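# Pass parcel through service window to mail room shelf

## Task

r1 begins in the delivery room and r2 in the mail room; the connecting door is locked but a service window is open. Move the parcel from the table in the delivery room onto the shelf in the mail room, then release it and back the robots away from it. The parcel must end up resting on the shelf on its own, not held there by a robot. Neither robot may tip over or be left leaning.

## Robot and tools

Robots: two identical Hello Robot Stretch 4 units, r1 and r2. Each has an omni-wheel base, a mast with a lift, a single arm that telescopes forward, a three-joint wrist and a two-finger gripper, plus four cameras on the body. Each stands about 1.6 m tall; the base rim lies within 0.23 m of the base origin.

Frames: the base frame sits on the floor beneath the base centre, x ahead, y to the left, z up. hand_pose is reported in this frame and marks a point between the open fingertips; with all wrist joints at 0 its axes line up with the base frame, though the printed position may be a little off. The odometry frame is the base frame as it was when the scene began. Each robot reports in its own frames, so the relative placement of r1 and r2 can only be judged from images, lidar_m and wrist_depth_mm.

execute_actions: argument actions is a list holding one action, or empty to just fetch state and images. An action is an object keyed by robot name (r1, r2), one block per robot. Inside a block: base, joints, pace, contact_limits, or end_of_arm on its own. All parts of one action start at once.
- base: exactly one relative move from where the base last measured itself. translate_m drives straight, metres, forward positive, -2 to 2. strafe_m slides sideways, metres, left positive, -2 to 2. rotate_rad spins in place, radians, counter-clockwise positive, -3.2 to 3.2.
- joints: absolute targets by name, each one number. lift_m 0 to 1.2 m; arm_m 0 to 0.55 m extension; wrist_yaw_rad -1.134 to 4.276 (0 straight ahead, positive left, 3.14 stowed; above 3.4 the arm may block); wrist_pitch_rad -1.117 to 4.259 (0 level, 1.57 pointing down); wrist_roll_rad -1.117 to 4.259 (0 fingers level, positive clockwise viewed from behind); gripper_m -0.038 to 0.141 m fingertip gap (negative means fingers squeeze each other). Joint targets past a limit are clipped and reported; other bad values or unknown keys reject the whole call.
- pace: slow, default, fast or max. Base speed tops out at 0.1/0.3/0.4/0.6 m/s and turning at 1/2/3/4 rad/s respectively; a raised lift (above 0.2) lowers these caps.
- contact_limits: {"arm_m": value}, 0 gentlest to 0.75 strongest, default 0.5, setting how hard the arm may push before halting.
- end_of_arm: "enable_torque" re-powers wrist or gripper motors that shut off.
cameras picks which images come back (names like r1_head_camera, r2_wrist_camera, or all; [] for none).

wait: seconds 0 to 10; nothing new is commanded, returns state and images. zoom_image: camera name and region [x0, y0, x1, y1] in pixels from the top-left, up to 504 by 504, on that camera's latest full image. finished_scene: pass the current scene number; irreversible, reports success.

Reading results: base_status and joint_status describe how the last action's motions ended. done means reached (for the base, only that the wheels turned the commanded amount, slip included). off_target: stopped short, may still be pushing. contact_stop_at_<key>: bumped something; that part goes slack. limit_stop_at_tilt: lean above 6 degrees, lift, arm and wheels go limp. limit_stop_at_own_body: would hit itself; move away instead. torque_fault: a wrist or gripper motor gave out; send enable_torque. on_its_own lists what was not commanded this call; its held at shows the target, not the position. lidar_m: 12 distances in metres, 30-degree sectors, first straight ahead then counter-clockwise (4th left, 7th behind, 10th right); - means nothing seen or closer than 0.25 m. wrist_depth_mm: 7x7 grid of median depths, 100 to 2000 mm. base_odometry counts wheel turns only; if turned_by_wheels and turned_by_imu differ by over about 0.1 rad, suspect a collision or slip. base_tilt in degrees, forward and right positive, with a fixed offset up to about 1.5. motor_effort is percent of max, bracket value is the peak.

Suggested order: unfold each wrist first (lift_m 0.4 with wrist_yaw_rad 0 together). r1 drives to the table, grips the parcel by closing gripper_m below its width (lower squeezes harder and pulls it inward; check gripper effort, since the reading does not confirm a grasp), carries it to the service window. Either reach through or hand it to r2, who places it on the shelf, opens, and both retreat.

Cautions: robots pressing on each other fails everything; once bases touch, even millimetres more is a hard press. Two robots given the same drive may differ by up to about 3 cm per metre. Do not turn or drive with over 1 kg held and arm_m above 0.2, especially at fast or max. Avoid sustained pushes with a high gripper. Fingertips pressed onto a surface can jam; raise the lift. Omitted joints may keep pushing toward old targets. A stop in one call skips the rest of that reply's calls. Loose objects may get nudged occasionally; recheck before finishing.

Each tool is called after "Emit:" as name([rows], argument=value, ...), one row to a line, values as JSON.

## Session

Emit:
execute_actions(actions=[])

Scene clock: 0.00 s.
r1.base_odometry: x=+0.000 y=+0.000 heading=+0.000 (m, m, rad; r1's odometry frame)
r1.turned_by_wheels: +0.000 (rad since the last result)
r1.turned_by_imu: +0.000 (rad since the last result)
r1.base_tilt: forward=-0.3 right=+0.7 (deg)
r1.lidar_m: 1.29 1.28 1.42 2.21 1.79 0.97 1.09 2.47 0.97 0.90 0.96 1.10
r1.base_status: not commanded
r1.joint_positions: lift_m=+0.287 arm_m=+0.001 wrist_yaw_rad=+3.149 wrist_pitch_rad=+0.013 wrist_roll_rad=+0.005 gripper_m=+0.057
r1.joint_status: not commanded
r1.motor_effort: lift_m=+19 arm_m=+0 wrist_yaw_rad=+2 wrist_pitch_rad=-5 wrist_roll_rad=+1 gripper_m=-7 wheel_0=+0 wheel_1=+0 wheel_2=+0 (%)
r1.hand_pose: x=-0.1175 y=+0.0852 z=+0.4612 quat_wxyz=(-0.004, -0.006, +0.003, +1.000) (m; r1's base frame)
r1.wrist_depth_mm: - 138 - - - - - / - 132 - - - - - / - 128 203 - 1160 - - / 114 137 285 - - - - / - - - - - - - / 1537 1661 209 1661 1537 1863 1863 / 1138 1042 1160 1098 1078 1205 1255
r2.base_odometry: x=+0.000 y=+0.000 heading=+0.000 (m, m, rad; r2's odometry frame)
r2.turned_by_wheels: +0.000 (rad since the last result)
r2.turned_by_imu: +0.000 (rad since the last result)
r2.base_tilt: forward=-0.2 right=+0.6 (deg)
r2.lidar_m: 3.33 2.84 3.37 2.71 2.45 0.96 0.74 0.77 1.07 1.64 2.03 2.24
r2.base_status: not commanded
r2.joint_positions: lift_m=+0.157 arm_m=-0.003 wrist_yaw_rad=+3.184 wrist_pitch_rad=-0.014 wrist_roll_rad=-0.016 gripper_m=+0.057
r2.joint_status: not commanded
r2.motor_effort: lift_m=+20 arm_m=-1 wrist_yaw_rad=+1 wrist_pitch_rad=-6 wrist_roll_rad=-2 gripper_m=-5 wheel_0=+0 wheel_1=+0 wheel_2=+0 (%)
r2.hand_pose: x=-0.1236 y=+0.0752 z=+0.3389 quat_wxyz=(-0.021, +0.007, -0.008, +1.000) (m; r2's base frame)
r2.wrist_depth_mm: - 117 132 1138 1118 1397 1576 / - 109 133 1182 1281 1397 1537 / - 117 141 1160 1308 1430 1537 / 135 135 1078 1205 1281 1464 1537 / 960 1042 1078 1205 1308 1464 1576 / 946 991 195 1160 192 1255 1308 / 691 732 798 - 831 820 878
pictures: r1_head_camera, r1_head_left_camera, r1_head_right_camera, r1_wrist_camera, r2_head_camera, r2_head_left_camera, r2_head_right_camera, r2_wrist_camera
Images, in order (width x height): r1_head_camera 420x560, r1_head_left_camera 420x672, r1_head_right_camera 420x672, r1_wrist_camera 616x392, r2_head_camera 420x560, r2_head_left_camera 420x672, r2_head_right_camera 420x672, r2_wrist_camera 616x392.

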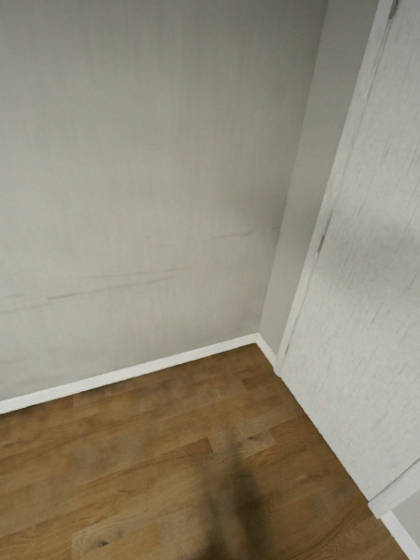

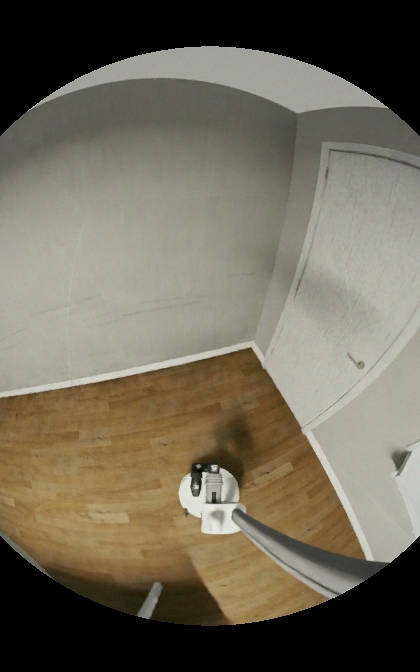

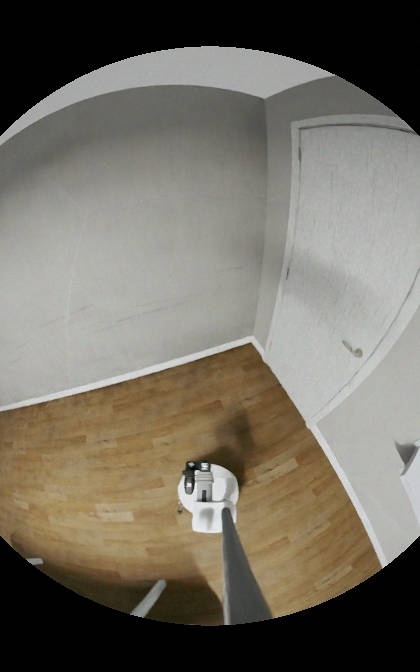

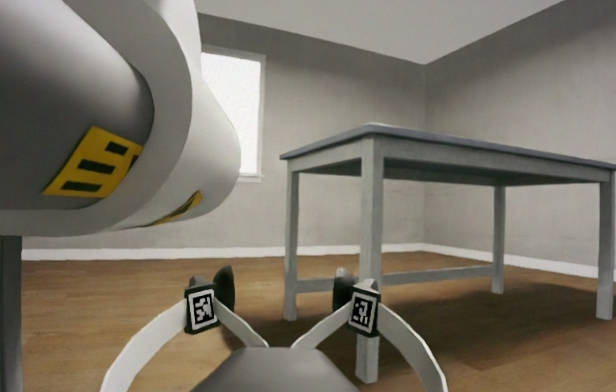

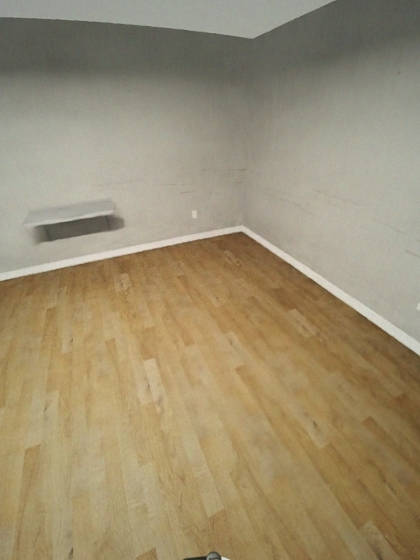

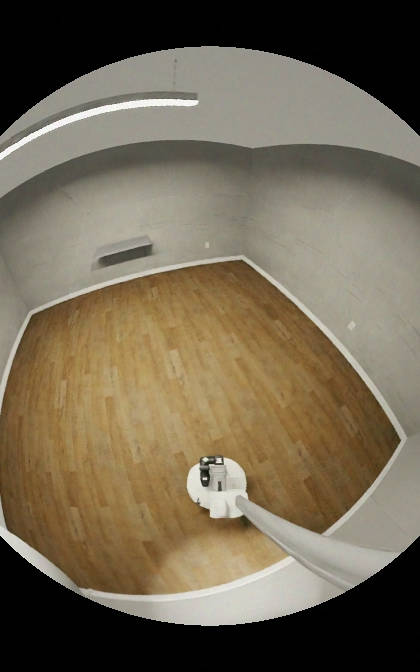

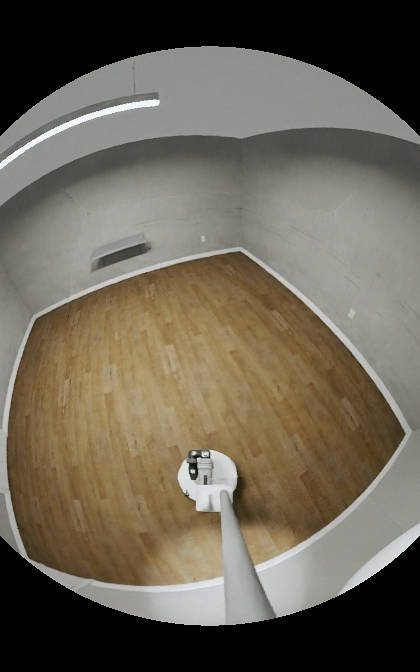

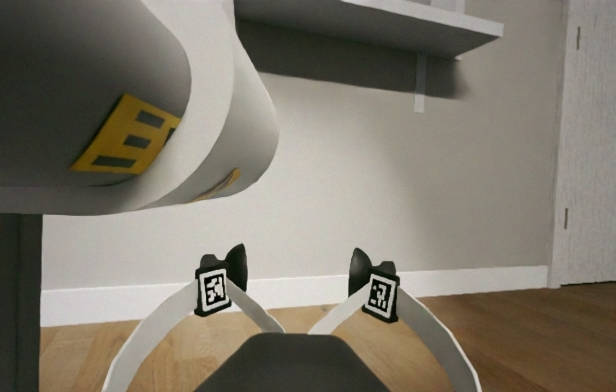

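Emit:
execute_actions([
  {"r1":{"base":{"rotate_rad":-2.79},"joints":{"lift_m":0.85,"wrist_yaw_rad":0,"wrist_pitch_rad":0.4,"gripper_m":0.14},"pace":"fast"},"r2":{"base":{"rotate_rad":-2.8},"joints":{"lift_m":1.0,"wrist_yaw_rad":0,"wrist_pitch_rad":0.4,"gripper_m":0.14},"pace":"fast"}},
], cameras=["r1_head_camera","r1_head_right_camera","r2_head_camera","r2_wrist_camera"])

Scene clock: 3.87 s.
r1.base_odometry: x=+0.000 y=+0.000 heading=-2.790 (m, m, rad; r1's odometry frame)
r1.turned_by_wheels: -2.790 (rad since the last result)
r1.turned_by_imu: -2.786 (rad since the last result)
r1.base_tilt: forward=-0.6 right=+0.7 (deg)
r1.lidar_m: 3.47 1.13 0.90 0.98 0.99 1.33 1.28 1.33 1.80 3.32 1.06 0.93
r1.base_status: done
r1.joint_positions: lift_m=+0.850 arm_m=+0.001 wrist_yaw_rad=+0.000 wrist_pitch_rad=+0.402 wrist_roll_rad=+0.005 gripper_m=+0.140
r1.joint_status: all done
r1.motor_effort: lift_m=+21(21) arm_m=-1(1) wrist_yaw_rad=+1(4) wrist_pitch_rad=-5(5) wrist_roll_rad=+1(1) gripper_m=+2(4) wheel_0=+1(10) wheel_1=+0(11) wheel_2=+1(8) (%)
r1.hand_pose: x=+0.4371 y=-0.0873 z=+0.9151 quat_wxyz=(+0.980, +0.002, +0.200, +0.000) (m; r1's base frame)
r1.wrist_depth_mm: 1618 - - - - - - / 1756 - - - - - - / 1708 - - - - - - / 1708 - - - - 1008 891 / 1661 - - - - - 707 / 1499 206 1576 1661 216 1576 707 / 1255 1255 1336 154 1366 1336 991
r2.base_odometry: x=+0.000 y=+0.000 heading=-2.800 (m, m, rad; r2's odometry frame)
r2.turned_by_wheels: -2.800 (rad since the last result)
r2.turned_by_imu: -2.781 (rad since the last result)
r2.base_tilt: forward=+0.1 right=+0.4 (deg)
r2.lidar_m: 0.76 1.00 1.35 2.05 2.12 2.82 3.36 3.40 2.82 2.66 1.13 0.79
r2.base_status: done
r2.joint_positions: lift_m=+1.000 arm_m=-0.003 wrist_yaw_rad=+0.000 wrist_pitch_rad=+0.402 wrist_roll_rad=-0.016 gripper_m=+0.140
r2.joint_status: all done
r2.motor_effort: lift_m=+22(24) arm_m=-1(1) wrist_yaw_rad=+1(4) wrist_pitch_rad=-5(5) wrist_roll_rad=+0(0) gripper_m=-1(1) wheel_0=+1(11) wheel_1=+1(11) wheel_2=+0(9) (%)
r2.hand_pose: x=+0.4339 y=-0.0873 z=+1.0651 quat_wxyz=(+0.980, -0.008, +0.200, +0.002) (m; r2's base frame)
r2.wrist_depth_mm: 668 676 676 - - - 1808 / 707 707 732 - - - - / 759 759 768 960 1008 1060 1098 / 820 820 831 691 691 707 732 / 866 854 891 904 917 634 960 / 931 931 946 960 960 976 1025 / 1042 1042 1060 - 1060 1078 1118
pictures: r1_head_camera, r1_head_right_camera, r2_head_camera, r2_wrist_camera
Images, in order (width x height): r1_head_camera 420x560, r1_head_right_camera 420x672, r2_head_camera 420x560, r2_wrist_camera 616x392.

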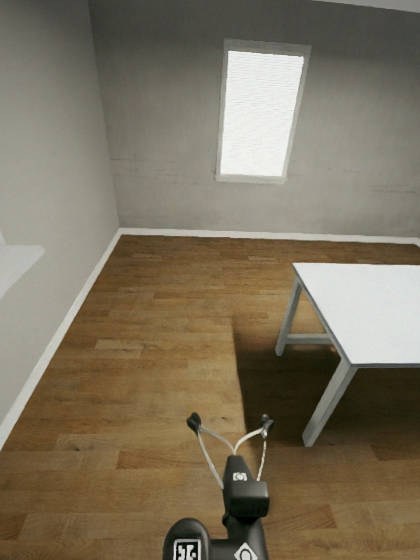

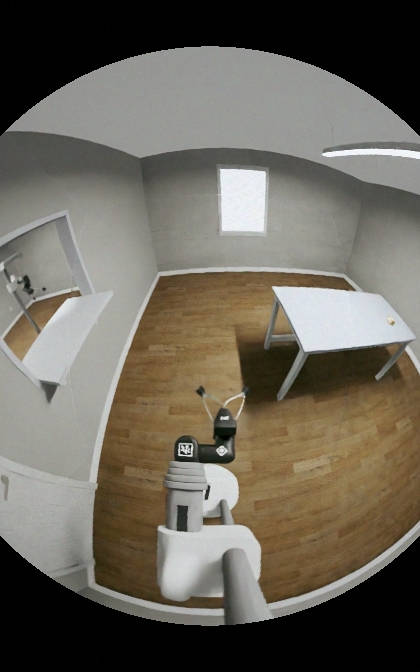

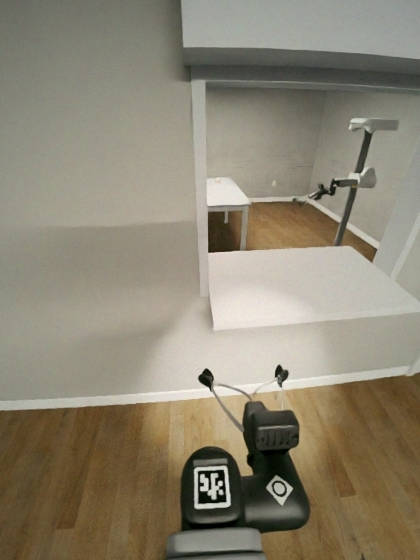

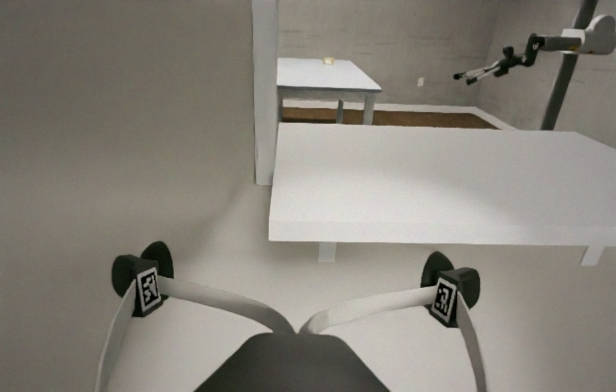

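Emit:
execute_actions([
  {"r1":{"base":{"strafe_m":-1.8},"pace":"max"},"r2":{"base":{"strafe_m":-0.5},"pace":"fast"}},
], cameras=["r1_head_camera","r1_wrist_camera"])

Scene clock: 9.80 s.
r1.base_odometry: x=-0.620 y=+1.690 heading=-2.790 (m, m, rad; r1's odometry frame)
r1.turned_by_wheels: +0.000 (rad since the last result)
r1.turned_by_imu: -0.001 (rad since the last result)
r1.base_tilt: forward=-0.5 right=+0.7 (deg)
r1.lidar_m: 0.75 0.80 1.08 2.66 1.81 1.29 1.24 1.29 1.59 1.51 1.56 0.80
r1.base_status: done
r1.joint_positions: lift_m=+0.850 arm_m=+0.001 wrist_yaw_rad=+0.000 wrist_pitch_rad=+0.402 wrist_roll_rad=+0.005 gripper_m=+0.140
r1.joint_status: not commanded
r1.motor_effort: lift_m=+20(21) arm_m=-1(0) wrist_yaw_rad=+2(1) wrist_pitch_rad=-5(6) wrist_roll_rad=+0(1) gripper_m=-2(1) wheel_0=-1(12) wheel_1=+1(12) wheel_2=+0(1) (%)
r1.hand_pose: x=+0.4371 y=-0.0874 z=+0.9152 quat_wxyz=(+0.980, +0.003, +0.200, -0.001) (m; r1's base frame)
r1.wrist_depth_mm: - - - - - - 1708 / - - - - - - 1708 / - - - - - - 1756 / 768 788 759 798 - - 1756 / 603 615 609 621 654 - 1708 / 1430 206 1464 1576 217 1661 1618 / 1281 1255 1308 154 1336 1308 1397
r2.base_odometry: x=-0.168 y=+0.471 heading=-2.800 (m, m, rad; r2's odometry frame)
r2.turned_by_wheels: +0.000 (rad since the last result)
r2.turned_by_imu: +0.002 (rad since the last result)
r2.base_tilt: forward=+0.0 right=+0.5 (deg)
r2.lidar_m: 0.75 0.79 1.38 2.54 2.64 3.42 3.32 3.23 2.20 2.13 1.43 0.81
r2.base_status: done
r2.joint_positions: lift_m=+1.000 arm_m=-0.003 wrist_yaw_rad=+0.000 wrist_pitch_rad=+0.402 wrist_roll_rad=-0.016 gripper_m=+0.140
r2.joint_status: not commanded
r2.motor_effort: lift_m=+22(22) arm_m=-1(1) wrist_yaw_rad=-2(1) wrist_pitch_rad=-5(5) wrist_roll_rad=+0(0) gripper_m=+0(2) wheel_0=-1(10) wheel_1=+2(10) wheel_2=+0(3) (%)
r2.hand_pose: x=+0.4339 y=-0.0874 z=+1.0651 quat_wxyz=(+0.980, -0.008, +0.200, +0.002) (m; r2's base frame)
r2.wrist_depth_mm: - - - - - 759 723 / 820 - - - - 778 768 / 778 917 960 976 1008 820 820 / 640 654 668 691 699 759 878 / 904 615 917 931 917 946 946 / 976 976 976 946 976 1008 1042 / 1042 1060 1078 - 1098 1118 1098
pictures: r1_head_camera, r1_wrist_camera
Images, in order (width x height): r1_head_camera 420x560, r1_wrist_camera 616x392.

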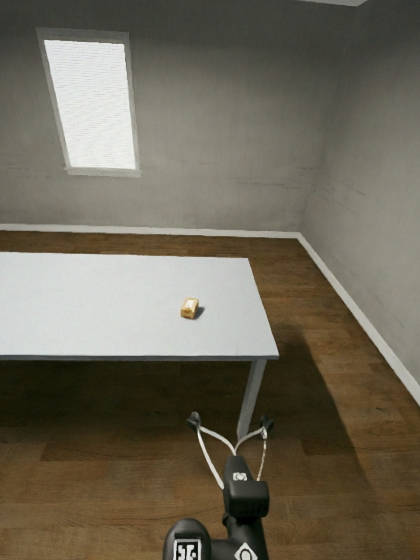

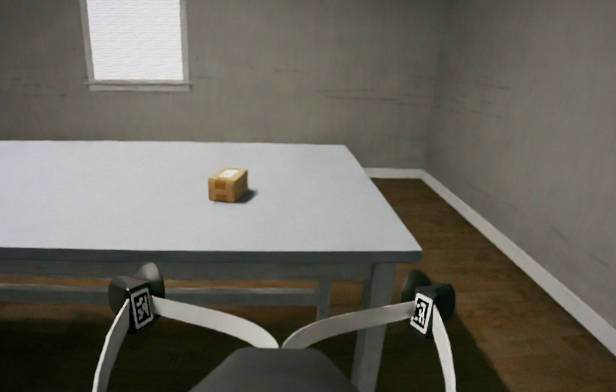

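Emit:
execute_actions([
  {"r1":{"base":{"strafe_m":0.22},"joints":{"wrist_yaw_rad":-0.3,"arm_m":0.3},"pace":"max"},"r2":{"base":{"rotate_rad":0.04}}},
], cameras=[])

Emit:
execute_actions([
  {"r1":{"base":{"translate_m":0.25},"joints":{"lift_m":0.8},"pace":"max"},"r2":{"base":{"translate_m":0.24},"pace":"fast"}},
], cameras=["r1_head_camera","r1_wrist_camera"])

Scene clock: 12.17 s.
r1.base_odometry: x=-0.544 y=+1.483 heading=-2.790 (m, m, rad; r1's odometry frame)
r1.turned_by_wheels: +0.000 (rad since the last result)
r1.turned_by_imu: +0.001 (rad since the last result)
r1.base_tilt: forward=-0.5 right=+0.8 (deg)
r1.lidar_m: 0.74 0.78 1.08 2.41 1.84 1.31 1.24 1.27 1.75 1.72 1.81 0.78
r1.base_status: done
r1.joint_positions: lift_m=+0.850 arm_m=+0.299 wrist_yaw_rad=-0.300 wrist_pitch_rad=+0.402 wrist_roll_rad=+0.005 gripper_m=+0.140
r1.joint_status: all done
r1.motor_effort: lift_m=+20(20) arm_m=+6(7) wrist_yaw_rad=+1(5) wrist_pitch_rad=-6(5) wrist_roll_rad=+0(0) gripper_m=-4(1) wheel_0=+2(9) wheel_1=-1(12) wheel_2=+0(0) (%)
r1.hand_pose: x=+0.6976 y=-0.1619 z=+0.9152 quat_wxyz=(+0.969, +0.032, +0.197, -0.147) (m; r1's base frame)
r1.wrist_depth_mm: - - - - - 1863 1499 / - - - - - 1863 1499 / - - - - - 1983 1537 / 732 768 788 809 - 1983 1537 / 535 554 517 580 585 1808 1618 / 421 208 442 455 216 459 1499 / 351 349 368 154 407 1281 1366
r2.base_odometry: x=-0.168 y=+0.471 heading=-2.760 (m, m, rad; r2's odometry frame)
r2.turned_by_wheels: +0.039 (rad since the last result)
r2.turned_by_imu: +0.039 (rad since the last result)
r2.base_tilt: forward=-0.2 right=+0.6 (deg)
r2.lidar_m: 0.74 0.80 1.42 2.55 2.67 3.42 3.35 3.10 2.24 2.14 1.41 0.81
r2.base_status: done
r2.joint_positions: lift_m=+1.000 arm_m=-0.003 wrist_yaw_rad=+0.000 wrist_pitch_rad=+0.402 wrist_roll_rad=-0.016 gripper_m=+0.140
r2.joint_status: not commanded
r2.motor_effort: lift_m=+22(22) arm_m=-1(1) wrist_yaw_rad=-1(0) wrist_pitch_rad=-5(6) wrist_roll_rad=-1(1) gripper_m=-1(1) wheel_0=-2(5) wheel_1=-4(3) wheel_2=-3(4) (%)
r2.hand_pose: x=+0.4339 y=-0.0874 z=+1.0651 quat_wxyz=(+0.980, -0.008, +0.200, +0.002) (m; r2's base frame)
r2.wrist_depth_mm: 741 - - - - - 699 / 759 - - - - 831 732 / 798 904 931 976 1008 820 778 / 634 654 661 676 691 707 842 / 931 891 917 917 917 634 917 / 991 960 976 976 960 976 1008 / 1098 1078 1078 - 1098 1060 1098
pictures: none
No camera images: the call's "cameras" was empty. Leave "cameras" out to get every camera's image.

Scene clock: 14.23 s.
r1.base_odometry: x=-0.779 y=+1.397 heading=-2.790 (m, m, rad; r1's odometry frame)
r1.turned_by_wheels: +0.000 (rad since the last result)
r1.turned_by_imu: +0.000 (rad since the last result)
r1.base_tilt: forward=-0.4 right=+0.7 (deg)
r1.lidar_m: 0.50 0.53 0.73 2.41 2.20 1.58 1.49 1.55 1.81 1.72 0.74 0.52
r1.base_status: done
r1.joint_positions: lift_m=+0.800 arm_m=+0.299 wrist_yaw_rad=-0.300 wrist_pitch_rad=+0.402 wrist_roll_rad=+0.005 gripper_m=+0.140
r1.joint_status: all done
r1.motor_effort: lift_m=+16(20) arm_m=+6(6) wrist_yaw_rad=+1(1) wrist_pitch_rad=-6(6) wrist_roll_rad=-1(0) gripper_m=+0(0) wheel_0=+0(4) wheel_1=+0(8) wheel_2=+1(12) (%)
r1.hand_pose: x=+0.6976 y=-0.1620 z=+0.8655 quat_wxyz=(+0.969, +0.032, +0.197, -0.147) (m; r1's base frame)
r1.wrist_depth_mm: - - - - - 1808 1499 / - - - - - 1921 1499 / - - - - - 1921 1499 / 621 634 661 676 699 1921 1499 / 445 455 469 480 488 500 1576 / 347 206 336 297 216 379 379 / 291 290 306 154 312 307 314
r2.base_odometry: x=-0.390 y=+0.382 heading=-2.760 (m, m, rad; r2's odometry frame)
r2.turned_by_wheels: +0.000 (rad since the last result)
r2.turned_by_imu: -0.001 (rad since the last result)
r2.base_tilt: forward=+0.1 right=+0.5 (deg)
r2.lidar_m: 0.51 0.52 1.09 2.56 2.66 3.65 3.60 3.09 2.23 2.10 1.08 0.56
r2.base_status: done
r2.joint_positions: lift_m=+1.000 arm_m=-0.003 wrist_yaw_rad=+0.000 wrist_pitch_rad=+0.402 wrist_roll_rad=-0.016 gripper_m=+0.140
r2.joint_status: not commanded
r2.motor_effort: lift_m=+22(22) arm_m=-1(1) wrist_yaw_rad=+0(0) wrist_pitch_rad=-6(5) wrist_roll_rad=+0(0) gripper_m=+0(1) wheel_0=+3(5) wheel_1=+1(6) wheel_2=+1(13) (%)
r2.hand_pose: x=+0.4339 y=-0.0874 z=+1.0652 quat_wxyz=(+0.980, -0.008, +0.200, +0.002) (m; r2's base frame)
r2.wrist_depth_mm: - - - - - - 574 / - - - - - - 574 / - - - - - - 564 / 640 654 661 683 699 707 591 / 496 504 517 521 535 544 597 / 410 402 402 424 402 407 449 / 741 741 732 - 741 413 741
pictures: r1_head_camera, r1_wrist_camera
Images, in order (width x height): r1_head_camera 420x560, r1_wrist_camera 616x392.

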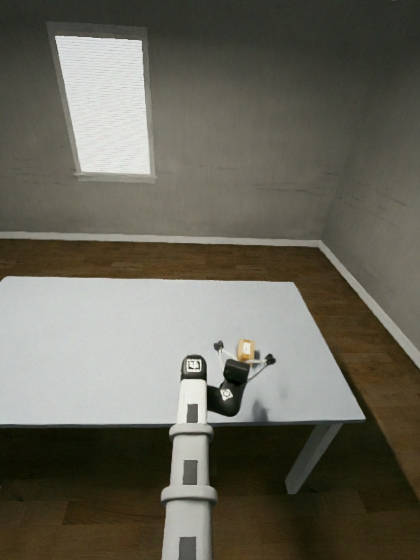

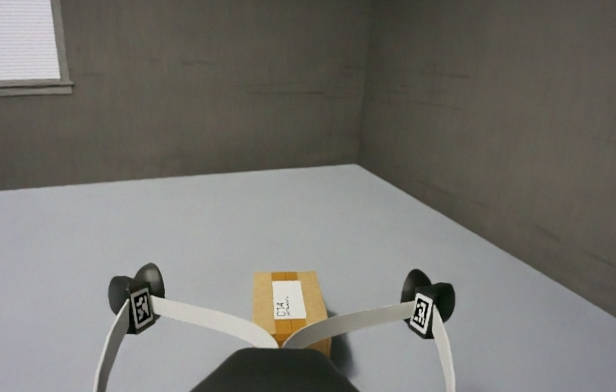

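Emit:
execute_actions([
  {"r1":{"joints":{"lift_m":0.735,"arm_m":0.34}}},
], cameras=["r1_wrist_camera"])

Scene clock: 15.63 s.
r1.base_odometry: x=-0.779 y=+1.397 heading=-2.790 (m, m, rad; r1's odometry frame)
r1.turned_by_wheels: +0.000 (rad since the last result)
r1.turned_by_imu: +0.000 (rad since the last result)
r1.base_tilt: forward=-0.5 right=+0.8 (deg)
r1.lidar_m: 0.51 0.52 0.73 2.39 2.19 1.57 1.49 1.56 1.80 1.71 0.77 0.52
r1.base_status: not commanded
r1.joint_positions: lift_m=+0.735 arm_m=+0.339 wrist_yaw_rad=-0.300 wrist_pitch_rad=+0.402 wrist_roll_rad=+0.005 gripper_m=+0.140
r1.joint_status: all done
r1.motor_effort: lift_m=+15(15) arm_m=+6(7) wrist_yaw_rad=+1(2) wrist_pitch_rad=-6(6) wrist_roll_rad=-1(1) gripper_m=-1(1) wheel_0=+0(0) wheel_1=+0(0) wheel_2=+1(1) (%)
r1.hand_pose: x=+0.7376 y=-0.1619 z=+0.8006 quat_wxyz=(+0.969, +0.032, +0.197, -0.147) (m; r1's base frame)
r1.wrist_depth_mm: - - - - - 1756 1464 / - - - - - 1863 1537 / - - - - - 1921 1499 / 452 466 484 496 508 564 1618 / 327 334 345 252 359 366 368 / 254 207 268 211 213 279 279 / 213 213 224 154 224 223 233
r2.base_odometry: x=-0.390 y=+0.382 heading=-2.760 (m, m, rad; r2's odometry frame)
r2.turned_by_wheels: +0.000 (rad since the last result)
r2.turned_by_imu: +0.000 (rad since the last result)
r2.base_tilt: forward=+0.0 right=+0.6 (deg)
r2.lidar_m: 0.51 0.54 1.06 2.55 2.67 3.67 3.62 3.08 2.24 2.16 1.09 0.56
r2.base_status: not commanded
r2.joint_positions: lift_m=+1.000 arm_m=-0.003 wrist_yaw_rad=+0.000 wrist_pitch_rad=+0.402 wrist_roll_rad=-0.016 gripper_m=+0.140
r2.joint_status: not commanded
r2.motor_effort: lift_m=+22(22) arm_m=-1(1) wrist_yaw_rad=+0(1) wrist_pitch_rad=-6(5) wrist_roll_rad=-1(1) gripper_m=+2(1) wheel_0=+3(3) wheel_1=+1(1) wheel_2=+1(1) (%)
r2.hand_pose: x=+0.4339 y=-0.0874 z=+1.0652 quat_wxyz=(+0.980, -0.008, +0.200, +0.002) (m; r2's base frame)
r2.wrist_depth_mm: - - - - - - 574 / - - - - - - 569 / - - - - - - 569 / 634 654 668 691 683 699 591 / 500 504 512 521 539 544 597 / 410 402 399 424 404 410 449 / 750 741 741 - 741 413 741
pictures: r1_wrist_camera
Images, in order (width x height): r1_wrist_camera 616x392.

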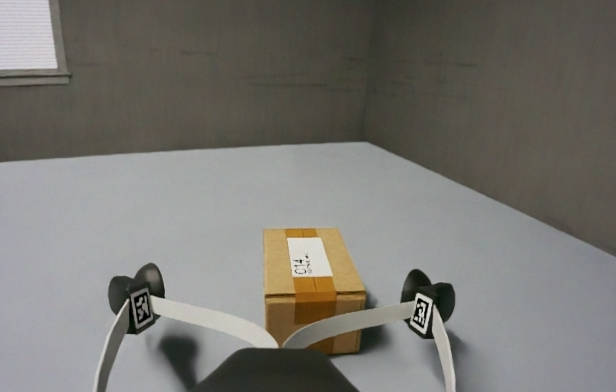

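Emit:
execute_actions([
  {"r1":{"joints":{"lift_m":0.727,"arm_m":0.37,"wrist_yaw_rad":-0.38,"gripper_m":0.02}}},
], cameras=["r1_wrist_camera"])

Scene clock: 17.97 s.
r1.base_odometry: x=-0.779 y=+1.397 heading=-2.790 (m, m, rad; r1's odometry frame)
r1.turned_by_wheels: +0.000 (rad since the last result)
r1.turned_by_imu: +0.000 (rad since the last result)
r1.base_tilt: forward=-0.6 right=+0.7 (deg)
r1.lidar_m: 0.50 0.53 0.72 2.40 2.19 1.58 1.49 1.54 1.82 1.72 0.75 0.51
r1.base_status: not commanded
r1.joint_positions: lift_m=+0.727 arm_m=+0.369 wrist_yaw_rad=-0.380 wrist_pitch_rad=+0.403 wrist_roll_rad=+0.005 gripper_m=+0.020
r1.joint_status: all done
r1.motor_effort: lift_m=+15(15) arm_m=+6(7) wrist_yaw_rad=+0(1) wrist_pitch_rad=-7(7) wrist_roll_rad=+0(0) gripper_m=-20(14) wheel_0=+0(0) wheel_1=+0(0) wheel_2=+1(1) (%)
r1.hand_pose: x=+0.7538 y=-0.1796 z=+0.7925 quat_wxyz=(+0.962, +0.040, +0.196, -0.186) (m; r1's base frame)
r1.wrist_depth_mm: - - - - - 1708 1430 / - - - - - 1756 1430 / - - - 798 - 1756 1430 / 430 442 459 473 484 1661 1537 / 310 317 312 239 343 349 351 / 241 246 182 179 191 266 266 / 203 196 206 159 213 213 223
r2.base_odometry: x=-0.390 y=+0.382 heading=-2.760 (m, m, rad; r2's odometry frame)
r2.turned_by_wheels: +0.000 (rad since the last result)
r2.turned_by_imu: +0.000 (rad since the last result)
r2.base_tilt: forward=-0.1 right=+0.5 (deg)
r2.lidar_m: 0.52 0.56 1.09 2.54 2.69 3.65 3.62 3.10 2.24 2.15 1.08 0.56
r2.base_status: not commanded
r2.joint_positions: lift_m=+1.000 arm_m=-0.003 wrist_yaw_rad=+0.000 wrist_pitch_rad=+0.402 wrist_roll_rad=-0.016 gripper_m=+0.140
r2.joint_status: not commanded
r2.motor_effort: lift_m=+22(22) arm_m=-1(1) wrist_yaw_rad=+2(1) wrist_pitch_rad=-6(5) wrist_roll_rad=-1(0) gripper_m=+0(2) wheel_0=+3(3) wheel_1=+1(1) wheel_2=+2(1) (%)
r2.hand_pose: x=+0.4339 y=-0.0874 z=+1.0652 quat_wxyz=(+0.980, -0.008, +0.200, +0.002) (m; r2's base frame)
r2.wrist_depth_mm: - - - - - - 580 / - - - - - - 574 / - - - - - - 559 / 634 654 668 676 691 715 585 / 500 496 521 525 535 549 597 / 410 402 402 424 399 413 445 / 732 750 732 - 741 415 750
pictures: r1_wrist_camera
Images, in order (width x height): r1_wrist_camera 616x392.

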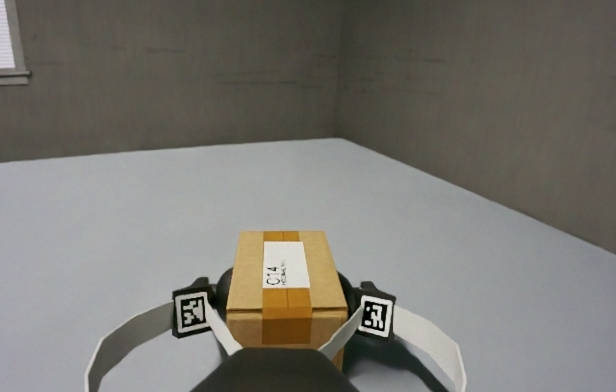

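Emit:
execute_actions([
  {"r1":{"joints":{"lift_m":0.8,"arm_m":0.0,"wrist_yaw_rad":0.17},"base":{"rotate_rad":1.42},"pace":"fast"},"r2":{"base":{"strafe_m":-0.07},"joints":{"lift_m":0.93}}},
], cameras=["r1_head_camera"])

Scene clock: 20.33 s.
r1.base_odometry: x=-0.779 y=+1.397 heading=-1.370 (m, m, rad; r1's odometry frame)
r1.turned_by_wheels: +1.420 (rad since the last result)
r1.turned_by_imu: +1.418 (rad since the last result)
r1.base_tilt: forward=-0.7 right=+0.6 (deg)
r1.lidar_m: 2.37 2.59 1.64 1.49 1.52 1.84 1.73 1.74 0.54 0.49 0.50 0.65
r1.base_status: done
r1.joint_positions: lift_m=+0.800 arm_m=+0.002 wrist_yaw_rad=+0.170 wrist_pitch_rad=+0.403 wrist_roll_rad=+0.005 gripper_m=+0.020
r1.joint_status: all done
r1.motor_effort: lift_m=+21(22) arm_m=-7(7) wrist_yaw_rad=+1(10) wrist_pitch_rad=-8(9) wrist_roll_rad=+0(1) gripper_m=-19(18) wheel_0=-1(10) wheel_1=+0(9) wheel_2=+0(8) (%)
r1.hand_pose: x=+0.4490 y=-0.0412 z=+0.8649 quat_wxyz=(+0.976, -0.014, +0.200, +0.083) (m; r1's base frame)
r1.wrist_depth_mm: - - - - - - - / - - - - - - - / - - - - - - - / - - - - - - 732 / 1808 1863 1808 239 - 788 535 / 1430 1430 183 179 191 1537 1464 / 1205 1160 1205 159 1281 1229 1281
r2.base_odometry: x=-0.416 y=+0.447 heading=-2.760 (m, m, rad; r2's odometry frame)
r2.turned_by_wheels: +0.000 (rad since the last result)
r2.turned_by_imu: +0.000 (rad since the last result)
r2.base_tilt: forward=-0.1 right=+0.6 (deg)
r2.lidar_m: 0.52 0.57 1.05 2.63 2.73 3.71 3.64 2.99 2.16 2.09 1.08 0.56
r2.base_status: done
r2.joint_positions: lift_m=+0.930 arm_m=-0.003 wrist_yaw_rad=+0.000 wrist_pitch_rad=+0.402 wrist_roll_rad=-0.016 gripper_m=+0.140
r2.joint_status: all done
r2.motor_effort: lift_m=+17(18) arm_m=-1(1) wrist_yaw_rad=+0(2) wrist_pitch_rad=-6(6) wrist_roll_rad=-1(1) gripper_m=+1(0) wheel_0=+1(10) wheel_1=+1(9) wheel_2=+0(0) (%)
r2.hand_pose: x=+0.4339 y=-0.0874 z=+0.9956 quat_wxyz=(+0.980, -0.008, +0.200, +0.002) (m; r2's base frame)
r2.wrist_depth_mm: - - - - - - 488 / - - - - - - 504 / 683 707 732 741 778 676 535 / 492 500 512 530 539 549 585 / 382 384 397 404 413 418 436 / 676 379 375 373 375 382 384 / 750 750 750 - 741 732 741
pictures: r1_head_camera
Images, in order (width x height): r1_head_camera 420x560.

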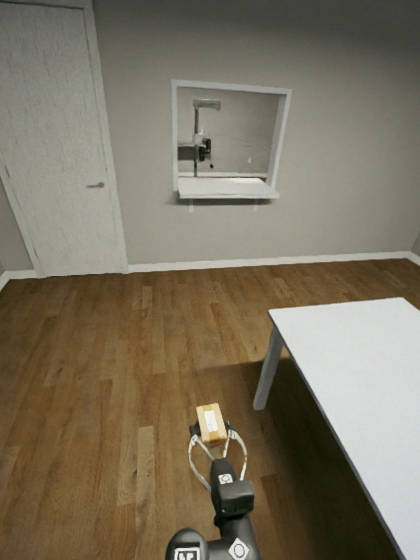

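Emit:
execute_actions([
  {"r1":{"joints":{"lift_m":0.93,"arm_m":0.45},"base":{"translate_m":1.8},"pace":"max"}},
], cameras=["r1_head_camera","r2_wrist_camera"])

Scene clock: 26.33 s.
r1.base_odometry: x=-0.419 y=-0.367 heading=-1.369 (m, m, rad; r1's odometry frame)
r1.turned_by_wheels: +0.000 (rad since the last result)
r1.turned_by_imu: -0.002 (rad since the last result)
r1.base_tilt: forward=-0.4 right=+0.7 (deg)
r1.lidar_m: 0.58 0.61 0.99 1.79 1.82 2.23 3.51 0.82 1.00 2.95 1.44 0.66
r1.base_status: done
r1.joint_positions: lift_m=+0.930 arm_m=+0.449 wrist_yaw_rad=+0.170 wrist_pitch_rad=+0.403 wrist_roll_rad=+0.005 gripper_m=+0.020
r1.joint_status: all done
r1.motor_effort: lift_m=+20(21) arm_m=+6(6) wrist_yaw_rad=+1(3) wrist_pitch_rad=-9(9) wrist_roll_rad=-1(0) gripper_m=-20(20) wheel_0=+0(4) wheel_1=+1(9) wheel_2=+1(12) (%)
r1.hand_pose: x=+0.8962 y=-0.0412 z=+0.9949 quat_wxyz=(+0.976, -0.014, +0.200, +0.083) (m; r1's base frame)
r1.wrist_depth_mm: - - - 960 - - - / - - - 1042 - - - / - - - - - - - / - - - - - - - / 1983 439 430 240 473 473 477 / 334 336 182 179 190 364 366 / 279 270 285 158 293 293 298
r2.base_odometry: x=-0.416 y=+0.447 heading=-2.760 (m, m, rad; r2's odometry frame)
r2.turned_by_wheels: +0.000 (rad since the last result)
r2.turned_by_imu: -0.001 (rad since the last result)
r2.base_tilt: forward=+0.0 right=+0.5 (deg)
r2.lidar_m: 0.52 0.54 1.10 2.63 2.75 3.71 3.61 2.99 2.15 2.08 1.09 0.56
r2.base_status: not commanded
r2.joint_positions: lift_m=+0.930 arm_m=-0.003 wrist_yaw_rad=+0.000 wrist_pitch_rad=+0.402 wrist_roll_rad=-0.016 gripper_m=+0.140
r2.joint_status: not commanded
r2.motor_effort: lift_m=+17(17) arm_m=-1(1) wrist_yaw_rad=+0(0) wrist_pitch_rad=-6(5) wrist_roll_rad=+0(0) gripper_m=-3(0) wheel_0=+1(1) wheel_1=+1(1) wheel_2=+0(0) (%)
r2.hand_pose: x=+0.4339 y=-0.0874 z=+0.9956 quat_wxyz=(+0.980, -0.008, +0.200, +0.002) (m; r2's base frame)
r2.wrist_depth_mm: - - - - - - 484 / - - - - - - 504 / 683 699 732 699 778 668 539 / 488 504 512 521 535 554 580 / 384 384 397 402 410 421 439 / 676 379 373 375 373 377 384 / 741 750 732 - 741 732 741
pictures: r1_head_camera, r2_wrist_camera
Images, in order (width x height): r1_head_camera 420x560, r2_wrist_camera 616x392.

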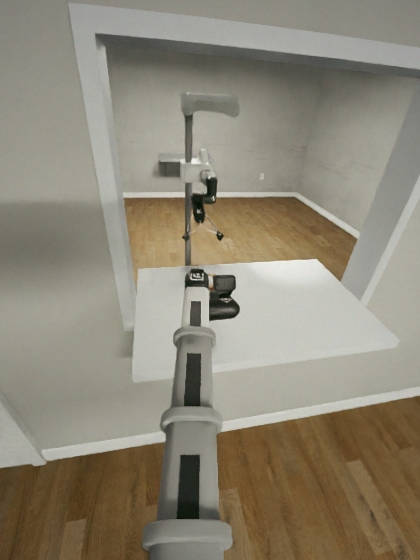

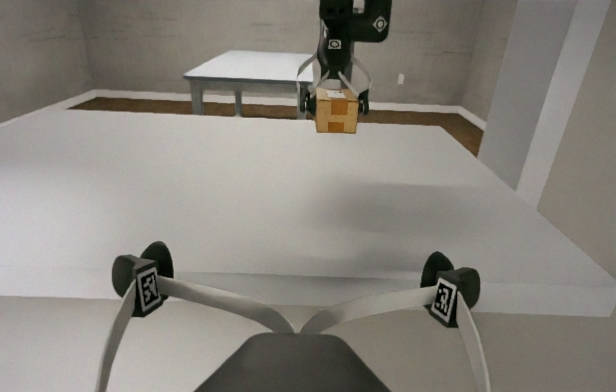

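Emit:
execute_actions([
  {"r1":{"joints":{"lift_m":0.868,"arm_m":0.5}},"r2":{"base":{"strafe_m":-0.045},"joints":{"lift_m":0.89}}},
], cameras=[])

Emit:
execute_actions([
  {"r1":{"joints":{"gripper_m":0.12}}},
], cameras=[])

Emit:
execute_actions([
  {"r1":{"joints":{"arm_m":0.1,"lift_m":0.92},"pace":"max"},"r2":{"joints":{"arm_m":0.2}}},
], cameras=["r2_wrist_camera"])

Scene clock: 27.90 s.
r1.base_odometry: x=-0.419 y=-0.367 heading=-1.369 (m, m, rad; r1's odometry frame)
r1.turned_by_wheels: +0.000 (rad since the last result)
r1.turned_by_imu: +0.000 (rad since the last result)
r1.base_tilt: forward=-0.6 right=+0.8 (deg)
r1.lidar_m: 0.59 0.59 1.00 1.81 1.82 2.23 3.48 0.84 0.99 2.96 1.45 0.66
r1.base_status: not commanded
r1.joint_positions: lift_m=+0.868 arm_m=+0.499 wrist_yaw_rad=+0.170 wrist_pitch_rad=+0.403 wrist_roll_rad=+0.005 gripper_m=+0.020
r1.joint_status: all done
r1.motor_effort: lift_m=+15(16) arm_m=+6(8) wrist_yaw_rad=+2(2) wrist_pitch_rad=-9(8) wrist_roll_rad=+0(1) gripper_m=-23(18) wheel_0=+1(0) wheel_1=+1(1) wheel_2=+1(1) (%)
r1.hand_pose: x=+0.9461 y=-0.0412 z=+0.9334 quat_wxyz=(+0.976, -0.014, +0.200, +0.083) (m; r1's base frame)
r1.wrist_depth_mm: - - - 732 - - - / - - - 768 - - - / - - - - - - - / - 449 462 - - - - / 314 322 317 240 345 351 355 / 244 248 182 179 190 268 270 / 206 199 209 158 216 216 225
r2.base_odometry: x=-0.433 y=+0.488 heading=-2.760 (m, m, rad; r2's odometry frame)
r2.turned_by_wheels: +0.000 (rad since the last result)
r2.turned_by_imu: +0.000 (rad since the last result)
r2.base_tilt: forward=-0.1 right=+0.5 (deg)
r2.lidar_m: 0.50 0.54 1.09 2.67 2.80 3.70 3.61 2.93 2.13 2.03 1.06 0.53
r2.base_status: done
r2.joint_positions: lift_m=+0.890 arm_m=-0.003 wrist_yaw_rad=+0.000 wrist_pitch_rad=+0.402 wrist_roll_rad=-0.016 gripper_m=+0.140
r2.joint_status: all done
r2.motor_effort: lift_m=+17(17) arm_m=-1(1) wrist_yaw_rad=+1(1) wrist_pitch_rad=-5(6) wrist_roll_rad=+0(0) gripper_m=+0(0) wheel_0=+1(10) wheel_1=-1(9) wheel_2=+0(0) (%)
r2.hand_pose: x=+0.4339 y=-0.0874 z=+0.9556 quat_wxyz=(+0.980, -0.008, +0.200, +0.002) (m; r2's base frame)
r2.wrist_depth_mm: - - - 723 - 603 473 / - - - 866 - 591 504 / 559 580 603 530 640 559 544 / 407 415 424 436 442 459 574 / 353 351 359 364 357 362 373 / 683 668 654 654 647 676 683 / 741 741 732 - 741 732 750
pictures: none
No camera images: the call's "cameras" was empty. Leave "cameras" out to get every camera's image.

Scene clock: 29.77 s.
r1.base_odometry: x=-0.419 y=-0.367 heading=-1.369 (m, m, rad; r1's odometry frame)
r1.turned_by_wheels: +0.000 (rad since the last result)
r1.turned_by_imu: +0.000 (rad since the last result)
r1.base_tilt: forward=-0.5 right=+0.8 (deg)
r1.lidar_m: 0.58 0.59 1.01 1.79 1.80 2.21 3.50 0.84 1.01 2.95 1.41 0.66
r1.base_status: not commanded
r1.joint_positions: lift_m=+0.868 arm_m=+0.499 wrist_yaw_rad=+0.170 wrist_pitch_rad=+0.402 wrist_roll_rad=+0.005 gripper_m=+0.120
r1.joint_status: all done
r1.motor_effort: lift_m=+15(15) arm_m=+7(6) wrist_yaw_rad=+1(0) wrist_pitch_rad=-6(8) wrist_roll_rad=-1(1) gripper_m=-2(22) wheel_0=+0(0) wheel_1=+1(0) wheel_2=+1(1) (%)
r1.hand_pose: x=+0.9462 y=-0.0412 z=+0.9335 quat_wxyz=(+0.976, -0.014, +0.199, +0.083) (m; r1's base frame)
r1.wrist_depth_mm: - - - 732 - - - / - - - 750 - - - / - - - - - - - / - 449 - - - - - / 314 325 317 255 349 353 355 / 248 206 195 192 215 268 271 / 207 206 210 157 217 220 226
r2.base_odometry: x=-0.433 y=+0.488 heading=-2.760 (m, m, rad; r2's odometry frame)
r2.turned_by_wheels: +0.000 (rad since the last result)
r2.turned_by_imu: +0.000 (rad since the last result)
r2.base_tilt: forward=+0.0 right=+0.6 (deg)
r2.lidar_m: 0.51 0.55 1.10 2.68 2.80 3.69 3.60 2.92 2.14 2.03 1.07 0.56
r2.base_status: not commanded
r2.joint_positions: lift_m=+0.890 arm_m=-0.003 wrist_yaw_rad=+0.000 wrist_pitch_rad=+0.402 wrist_roll_rad=-0.016 gripper_m=+0.140
r2.joint_status: not commanded
r2.motor_effort: lift_m=+17(17) arm_m=-1(1) wrist_yaw_rad=+1(0) wrist_pitch_rad=-6(6) wrist_roll_rad=-1(1) gripper_m=-2(0) wheel_0=+1(1) wheel_1=-1(1) wheel_2=+0(0) (%)
r2.hand_pose: x=+0.4339 y=-0.0874 z=+0.9556 quat_wxyz=(+0.980, -0.008, +0.200, +0.002) (m; r2's base frame)
r2.wrist_depth_mm: - - - 723 - 603 469 / - - - 854 - 585 508 / 564 580 569 539 640 569 544 / 407 415 427 436 442 459 580 / 355 351 362 364 359 362 368 / 676 668 654 654 661 676 676 / 741 750 732 - 750 723 741
pictures: none
No camera images: the call's "cameras" was empty. Leave "cameras" out to get every camera's image.

Scene clock: 31.57 s.
r1.base_odometry: x=-0.419 y=-0.367 heading=-1.369 (m, m, rad; r1's odometry frame)
r1.turned_by_wheels: +0.000 (rad since the last result)
r1.turned_by_imu: +0.000 (rad since the last result)
r1.base_tilt: forward=-0.4 right=+0.8 (deg)
r1.lidar_m: 0.58 0.60 1.00 1.79 1.82 2.24 3.50 0.85 1.02 2.96 1.44 0.66
r1.base_status: not commanded
r1.joint_positions: lift_m=+0.920 arm_m=+0.101 wrist_yaw_rad=+0.170 wrist_pitch_rad=+0.402 wrist_roll_rad=+0.005 gripper_m=+0.120
r1.joint_status: all done
r1.motor_effort: lift_m=+20(24) arm_m=-6(8) wrist_yaw_rad=+3(2) wrist_pitch_rad=-5(7) wrist_roll_rad=-1(0) gripper_m=-3(2) wheel_0=+0(1) wheel_1=+1(1) wheel_2=+1(1) (%)
r1.hand_pose: x=+0.5485 y=-0.0413 z=+0.9852 quat_wxyz=(+0.976, -0.014, +0.199, +0.083) (m; r1's base frame)
r1.wrist_depth_mm: 413 477 - - - - - / 439 484 - 1336 - - - / 462 500 - 1430 - - - / 492 504 609 580 647 668 691 / 517 430 436 445 452 466 473 / 357 206 338 345 216 353 351 / 585 312 315 156 332 338 661
r2.base_odometry: x=-0.433 y=+0.488 heading=-2.760 (m, m, rad; r2's odometry frame)
r2.turned_by_wheels: +0.000 (rad since the last result)
r2.turned_by_imu: +0.000 (rad since the last result)
r2.base_tilt: forward=+0.0 right=+0.4 (deg)
r2.lidar_m: 0.52 0.54 1.10 2.68 2.79 3.71 3.61 2.92 2.11 2.03 1.09 0.56
r2.base_status: not commanded
r2.joint_positions: lift_m=+0.890 arm_m=+0.199 wrist_yaw_rad=+0.000 wrist_pitch_rad=+0.402 wrist_roll_rad=-0.016 gripper_m=+0.140
r2.joint_status: all done
r2.motor_effort: lift_m=+17(17) arm_m=+5(4) wrist_yaw_rad=-1(0) wrist_pitch_rad=-6(6) wrist_roll_rad=+1(0) gripper_m=+1(1) wheel_0=+1(1) wheel_1=-1(1) wheel_2=+0(0) (%)
r2.hand_pose: x=+0.6356 y=-0.0874 z=+0.9556 quat_wxyz=(+0.980, -0.008, +0.200, +0.002) (m; r2's base frame)
r2.wrist_depth_mm: - - - - - - 407 / - - - - - - 410 / 564 580 585 615 640 - 413 / 402 410 421 336 442 452 407 / 314 319 325 332 336 343 351 / 258 244 247 268 256 259 281 / 219 216 224 - 231 228 236
pictures: r2_wrist_camera
Images, in order (width x height): r2_wrist_camera 616x392.

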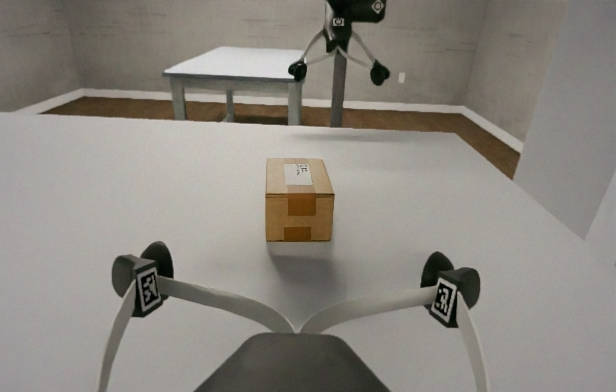

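Emit:
execute_actions([
  {"r2":{"joints":{"arm_m":0.35,"lift_m":0.864,"gripper_m":0.1},"pace":"fast"}},
], cameras=[])

Emit:
execute_actions([
  {"r2":{"joints":{"gripper_m":0.02}}},
], cameras=["r2_wrist_camera"])

Emit:
execute_actions([
  {"r2":{"joints":{"arm_m":0.0,"lift_m":0.9},"base":{"translate_m":-0.2},"pace":"max"}},
], cameras=[])

Emit:
execute_actions([
  {"r2":{"joints":{"lift_m":0.6},"base":{"rotate_rad":3.14},"pace":"fast"}},
], cameras=["r2_head_camera","r2_wrist_camera"])

Scene clock: 33.37 s.
r1.base_odometry: x=-0.419 y=-0.367 heading=-1.369 (m, m, rad; r1's odometry frame)
r1.turned_by_wheels: +0.000 (rad since the last result)
r1.turned_by_imu: +0.000 (rad since the last result)
r1.base_tilt: forward=-0.5 right=+0.8 (deg)
r1.lidar_m: 0.58 0.59 1.01 1.80 1.83 2.24 3.49 0.83 1.02 2.95 1.43 0.66
r1.base_status: not commanded
r1.joint_positions: lift_m=+0.920 arm_m=+0.101 wrist_yaw_rad=+0.170 wrist_pitch_rad=+0.402 wrist_roll_rad=+0.005 gripper_m=+0.120
r1.joint_status: not commanded
r1.motor_effort: lift_m=+20(20) arm_m=-6(7) wrist_yaw_rad=+3(1) wrist_pitch_rad=-7(6) wrist_roll_rad=+0(1) gripper_m=-3(1) wheel_0=+0(0) wheel_1=+1(1) wheel_2=+1(1) (%)
r1.hand_pose: x=+0.5485 y=-0.0413 z=+0.9852 quat_wxyz=(+0.976, -0.014, +0.199, +0.083) (m; r1's base frame)
r1.wrist_depth_mm: 413 477 - - - - - / 433 488 - 1308 - - - / 459 496 - 1430 - - - / 492 500 609 591 634 654 691 / 521 430 439 449 455 462 469 / 355 206 340 347 216 355 351 / 591 314 317 156 329 336 654
r2.base_odometry: x=-0.433 y=+0.488 heading=-2.760 (m, m, rad; r2's odometry frame)
r2.turned_by_wheels: +0.000 (rad since the last result)
r2.turned_by_imu: +0.000 (rad since the last result)
r2.base_tilt: forward=-0.2 right=+0.7 (deg)
r2.lidar_m: 0.53 0.54 1.08 2.67 2.79 3.69 3.62 2.93 2.14 2.04 1.05 0.56
r2.base_status: not commanded
r2.joint_positions: lift_m=+0.864 arm_m=+0.349 wrist_yaw_rad=+0.000 wrist_pitch_rad=+0.402 wrist_roll_rad=-0.016 gripper_m=+0.100
r2.joint_status: all done
r2.motor_effort: lift_m=+17(19) arm_m=+4(6) wrist_yaw_rad=+1(2) wrist_pitch_rad=-5(6) wrist_roll_rad=+0(1) gripper_m=-1(3) wheel_0=+1(1) wheel_1=-1(1) wheel_2=+0(0) (%)
r2.hand_pose: x=+0.7857 y=-0.0874 z=+0.9296 quat_wxyz=(+0.980, -0.008, +0.200, +0.002) (m; r2's base frame)
r2.wrist_depth_mm: - - - - - - - / - - - - - - - / 480 492 508 525 - - - / 345 353 362 373 379 389 - / 268 276 257 198 289 294 303 / 221 216 190 178 196 238 242 / 188 186 193 - 199 194 203
pictures: none
No camera images: the call's "cameras" was empty. Leave "cameras" out to get every camera's image.

Scene clock: 35.00 s.
r1.base_odometry: x=-0.419 y=-0.367 heading=-1.369 (m, m, rad; r1's odometry frame)
r1.turned_by_wheels: +0.000 (rad since the last result)
r1.turned_by_imu: +0.000 (rad since the last result)
r1.base_tilt: forward=-0.4 right=+0.8 (deg)
r1.lidar_m: 0.59 0.59 0.99 1.79 1.82 2.22 3.50 0.84 1.03 2.96 1.44 0.65
r1.base_status: not commanded
r1.joint_positions: lift_m=+0.920 arm_m=+0.101 wrist_yaw_rad=+0.170 wrist_pitch_rad=+0.402 wrist_roll_rad=+0.005 gripper_m=+0.120
r1.joint_status: not commanded
r1.motor_effort: lift_m=+20(20) arm_m=-6(7) wrist_yaw_rad=+2(2) wrist_pitch_rad=-6(6) wrist_roll_rad=+0(0) gripper_m=+0(1) wheel_0=+0(1) wheel_1=+0(0) wheel_2=+1(1) (%)
r1.hand_pose: x=+0.5485 y=-0.0413 z=+0.9852 quat_wxyz=(+0.976, -0.014, +0.199, +0.083) (m; r1's base frame)
r1.wrist_depth_mm: 415 473 - - - - - / 436 488 - 1308 - - - / 462 496 - 1430 - - - / 492 504 609 585 647 661 691 / 517 427 436 445 452 466 466 / 359 206 340 345 216 353 353 / 591 315 317 157 330 338 661
r2.base_odometry: x=-0.433 y=+0.488 heading=-2.760 (m, m, rad; r2's odometry frame)
r2.turned_by_wheels: +0.000 (rad since the last result)
r2.turned_by_imu: +0.000 (rad since the last result)
r2.base_tilt: forward=+0.0 right=+0.6 (deg)
r2.lidar_m: 0.52 0.54 1.09 2.68 2.79 3.71 3.60 2.94 2.12 2.02 1.06 0.53
r2.base_status: not commanded
r2.joint_positions: lift_m=+0.864 arm_m=+0.349 wrist_yaw_rad=+0.000 wrist_pitch_rad=+0.403 wrist_roll_rad=-0.016 gripper_m=+0.020
r2.joint_status: all done
r2.motor_effort: lift_m=+17(17) arm_m=+4(4) wrist_yaw_rad=+1(1) wrist_pitch_rad=-8(7) wrist_roll_rad=-1(1) gripper_m=-20(21) wheel_0=+1(1) wheel_1=-1(1) wheel_2=+0(0) (%)
r2.hand_pose: x=+0.7856 y=-0.0874 z=+0.9294 quat_wxyz=(+0.980, -0.008, +0.200, +0.002) (m; r2's base frame)
r2.wrist_depth_mm: - - - - - - - / - - - - - - - / 484 496 512 530 - - - / 345 351 364 370 377 384 - / 270 273 265 189 290 296 300 / 221 211 181 167 182 238 242 / 189 185 192 - 197 193 202
pictures: r2_wrist_camera
Images, in order (width x height): r2_wrist_camera 616x392.

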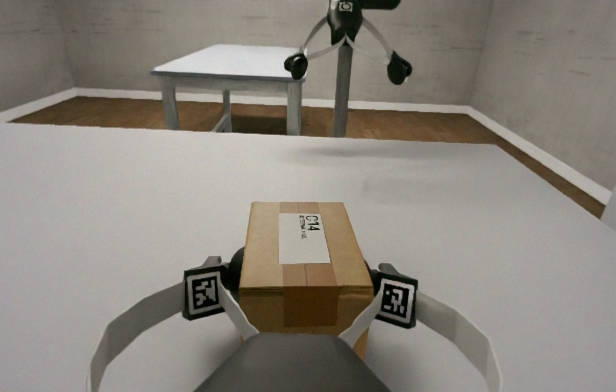

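Scene clock: 36.83 s.
r1.base_odometry: x=-0.419 y=-0.367 heading=-1.369 (m, m, rad; r1's odometry frame)
r1.turned_by_wheels: +0.000 (rad since the last result)
r1.turned_by_imu: +0.000 (rad since the last result)
r1.base_tilt: forward=-0.4 right=+0.8 (deg)
r1.lidar_m: 0.57 0.61 1.01 1.80 1.81 2.24 3.51 0.83 1.02 2.95 1.43 0.65
r1.base_status: not commanded
r1.joint_positions: lift_m=+0.920 arm_m=+0.101 wrist_yaw_rad=+0.170 wrist_pitch_rad=+0.402 wrist_roll_rad=+0.005 gripper_m=+0.120
r1.joint_status: not commanded
r1.motor_effort: lift_m=+20(20) arm_m=-6(6) wrist_yaw_rad=+2(3) wrist_pitch_rad=-6(6) wrist_roll_rad=+0(0) gripper_m=-3(1) wheel_0=+1(1) wheel_1=+1(1) wheel_2=+1(1) (%)
r1.hand_pose: x=+0.5485 y=-0.0413 z=+0.9852 quat_wxyz=(+0.976, -0.014, +0.199, +0.083) (m; r1's base frame)
r1.wrist_depth_mm: 415 477 - - - - - / 439 488 - - - - - / 462 496 - - - - - / 492 500 603 627 647 668 691 / 521 430 442 442 455 462 466 / 359 206 342 343 216 355 351 / 591 315 315 156 330 336 654
r2.base_odometry: x=-0.247 y=+0.563 heading=-2.760 (m, m, rad; r2's odometry frame)
r2.turned_by_wheels: +0.000 (rad since the last result)
r2.turned_by_imu: +0.001 (rad since the last result)
r2.base_tilt: forward=-0.1 right=+0.5 (deg)
r2.lidar_m: 0.70 0.77 1.37 2.66 2.81 3.47 3.39 2.92 2.11 2.03 1.30 0.76
r2.base_status: done
r2.joint_positions: lift_m=+0.900 arm_m=+0.001 wrist_yaw_rad=+0.000 wrist_pitch_rad=+0.403 wrist_roll_rad=-0.016 gripper_m=+0.020
r2.joint_status: all done
r2.motor_effort: lift_m=+21(24) arm_m=-5(2) wrist_yaw_rad=+1(2) wrist_pitch_rad=-9(9) wrist_roll_rad=+0(1) gripper_m=-19(21) wheel_0=-1(7) wheel_1=-2(7) wheel_2=-2(12) (%)
r2.hand_pose: x=+0.4370 y=-0.0875 z=+0.9649 quat_wxyz=(+0.980, -0.008, +0.200, +0.001) (m; r2's base frame)
r2.wrist_depth_mm: - - - - - 661 661 / 960 1008 - - - 699 691 / 585 609 634 661 668 732 750 / 798 798 798 539 554 778 798 / 866 878 842 189 854 878 866 / 946 931 180 167 182 917 917 / 1042 1008 991 - 1008 1008 1008
pictures: none
No camera images: the call's "cameras" was empty. Leave "cameras" out to get every camera's image.

Scene clock: 39.77 s.
r1.base_odometry: x=-0.419 y=-0.367 heading=-1.369 (m, m, rad; r1's odometry frame)
r1.turned_by_wheels: +0.000 (rad since the last result)
r1.turned_by_imu: +0.000 (rad since the last result)
r1.base_tilt: forward=-0.5 right=+0.7 (deg)
r1.lidar_m: 0.58 0.59 1.00 1.80 1.82 2.23 3.52 0.85 1.01 2.95 1.43 0.65
r1.base_status: not commanded
r1.joint_positions: lift_m=+0.920 arm_m=+0.101 wrist_yaw_rad=+0.170 wrist_pitch_rad=+0.402 wrist_roll_rad=+0.005 gripper_m=+0.120
r1.joint_status: not commanded
r1.motor_effort: lift_m=+20(20) arm_m=-6(6) wrist_yaw_rad=+2(2) wrist_pitch_rad=-7(7) wrist_roll_rad=-2(1) gripper_m=-2(5) wheel_0=+0(0) wheel_1=+1(1) wheel_2=+1(1) (%)
r1.hand_pose: x=+0.5485 y=-0.0413 z=+0.9852 quat_wxyz=(+0.976, -0.014, +0.199, +0.083) (m; r1's base frame)
r1.wrist_depth_mm: 415 480 - - - - - / 433 488 - - - - - / 462 492 - - - - - / 492 504 603 627 640 668 691 / 525 427 433 442 452 459 466 / 355 206 342 345 216 353 355 / 591 312 317 157 327 336 661
r2.base_odometry: x=-0.247 y=+0.563 heading=+0.379 (m, m, rad; r2's odometry frame)
r2.turned_by_wheels: +3.139 (rad since the last result)
r2.turned_by_imu: +3.117 (rad since the last result)
r2.base_tilt: forward=+0.0 right=+0.4 (deg)
r2.lidar_m: 2.87 2.92 2.13 2.04 1.34 0.73 0.73 0.75 1.36 2.65 2.77 3.44
r2.base_status: done
r2.joint_positions: lift_m=+0.600 arm_m=+0.001 wrist_yaw_rad=+0.000 wrist_pitch_rad=+0.403 wrist_roll_rad=-0.016 gripper_m=+0.020
r2.joint_status: all done
r2.motor_effort: lift_m=+17(22) arm_m=-4(4) wrist_yaw_rad=-1(1) wrist_pitch_rad=-7(8) wrist_roll_rad=+0(1) gripper_m=-20(22) wheel_0=-2(6) wheel_1=-3(7) wheel_2=-2(12) (%)
r2.hand_pose: x=+0.4371 y=-0.0874 z=+0.6653 quat_wxyz=(+0.980, -0.008, +0.200, +0.002) (m; r2's base frame)
r2.wrist_depth_mm: - - - - - - - / - - - - - - - / - - - - - - - / 1661 1756 1808 1863 1863 1921 1921 / 1336 1336 1281 189 1397 1397 1464 / 1098 1025 180 167 182 1138 1182 / 917 891 931 - 960 931 1008
pictures: r2_head_camera, r2_wrist_camera
Images, in order (width x height): r2_head_camera 420x560, r2_wrist_camera 616x392.

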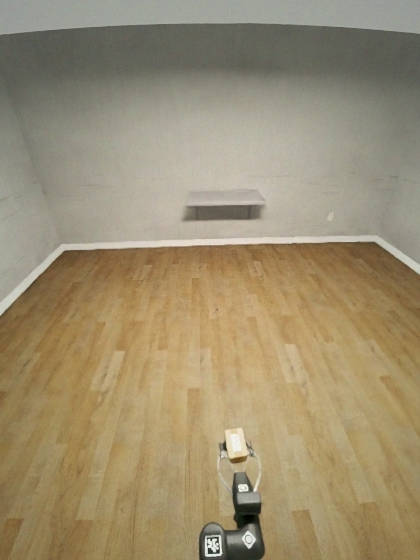

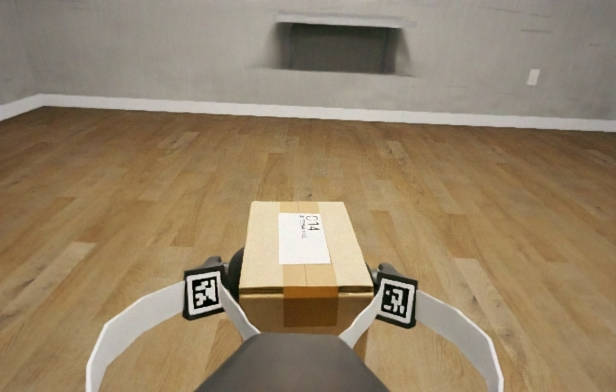

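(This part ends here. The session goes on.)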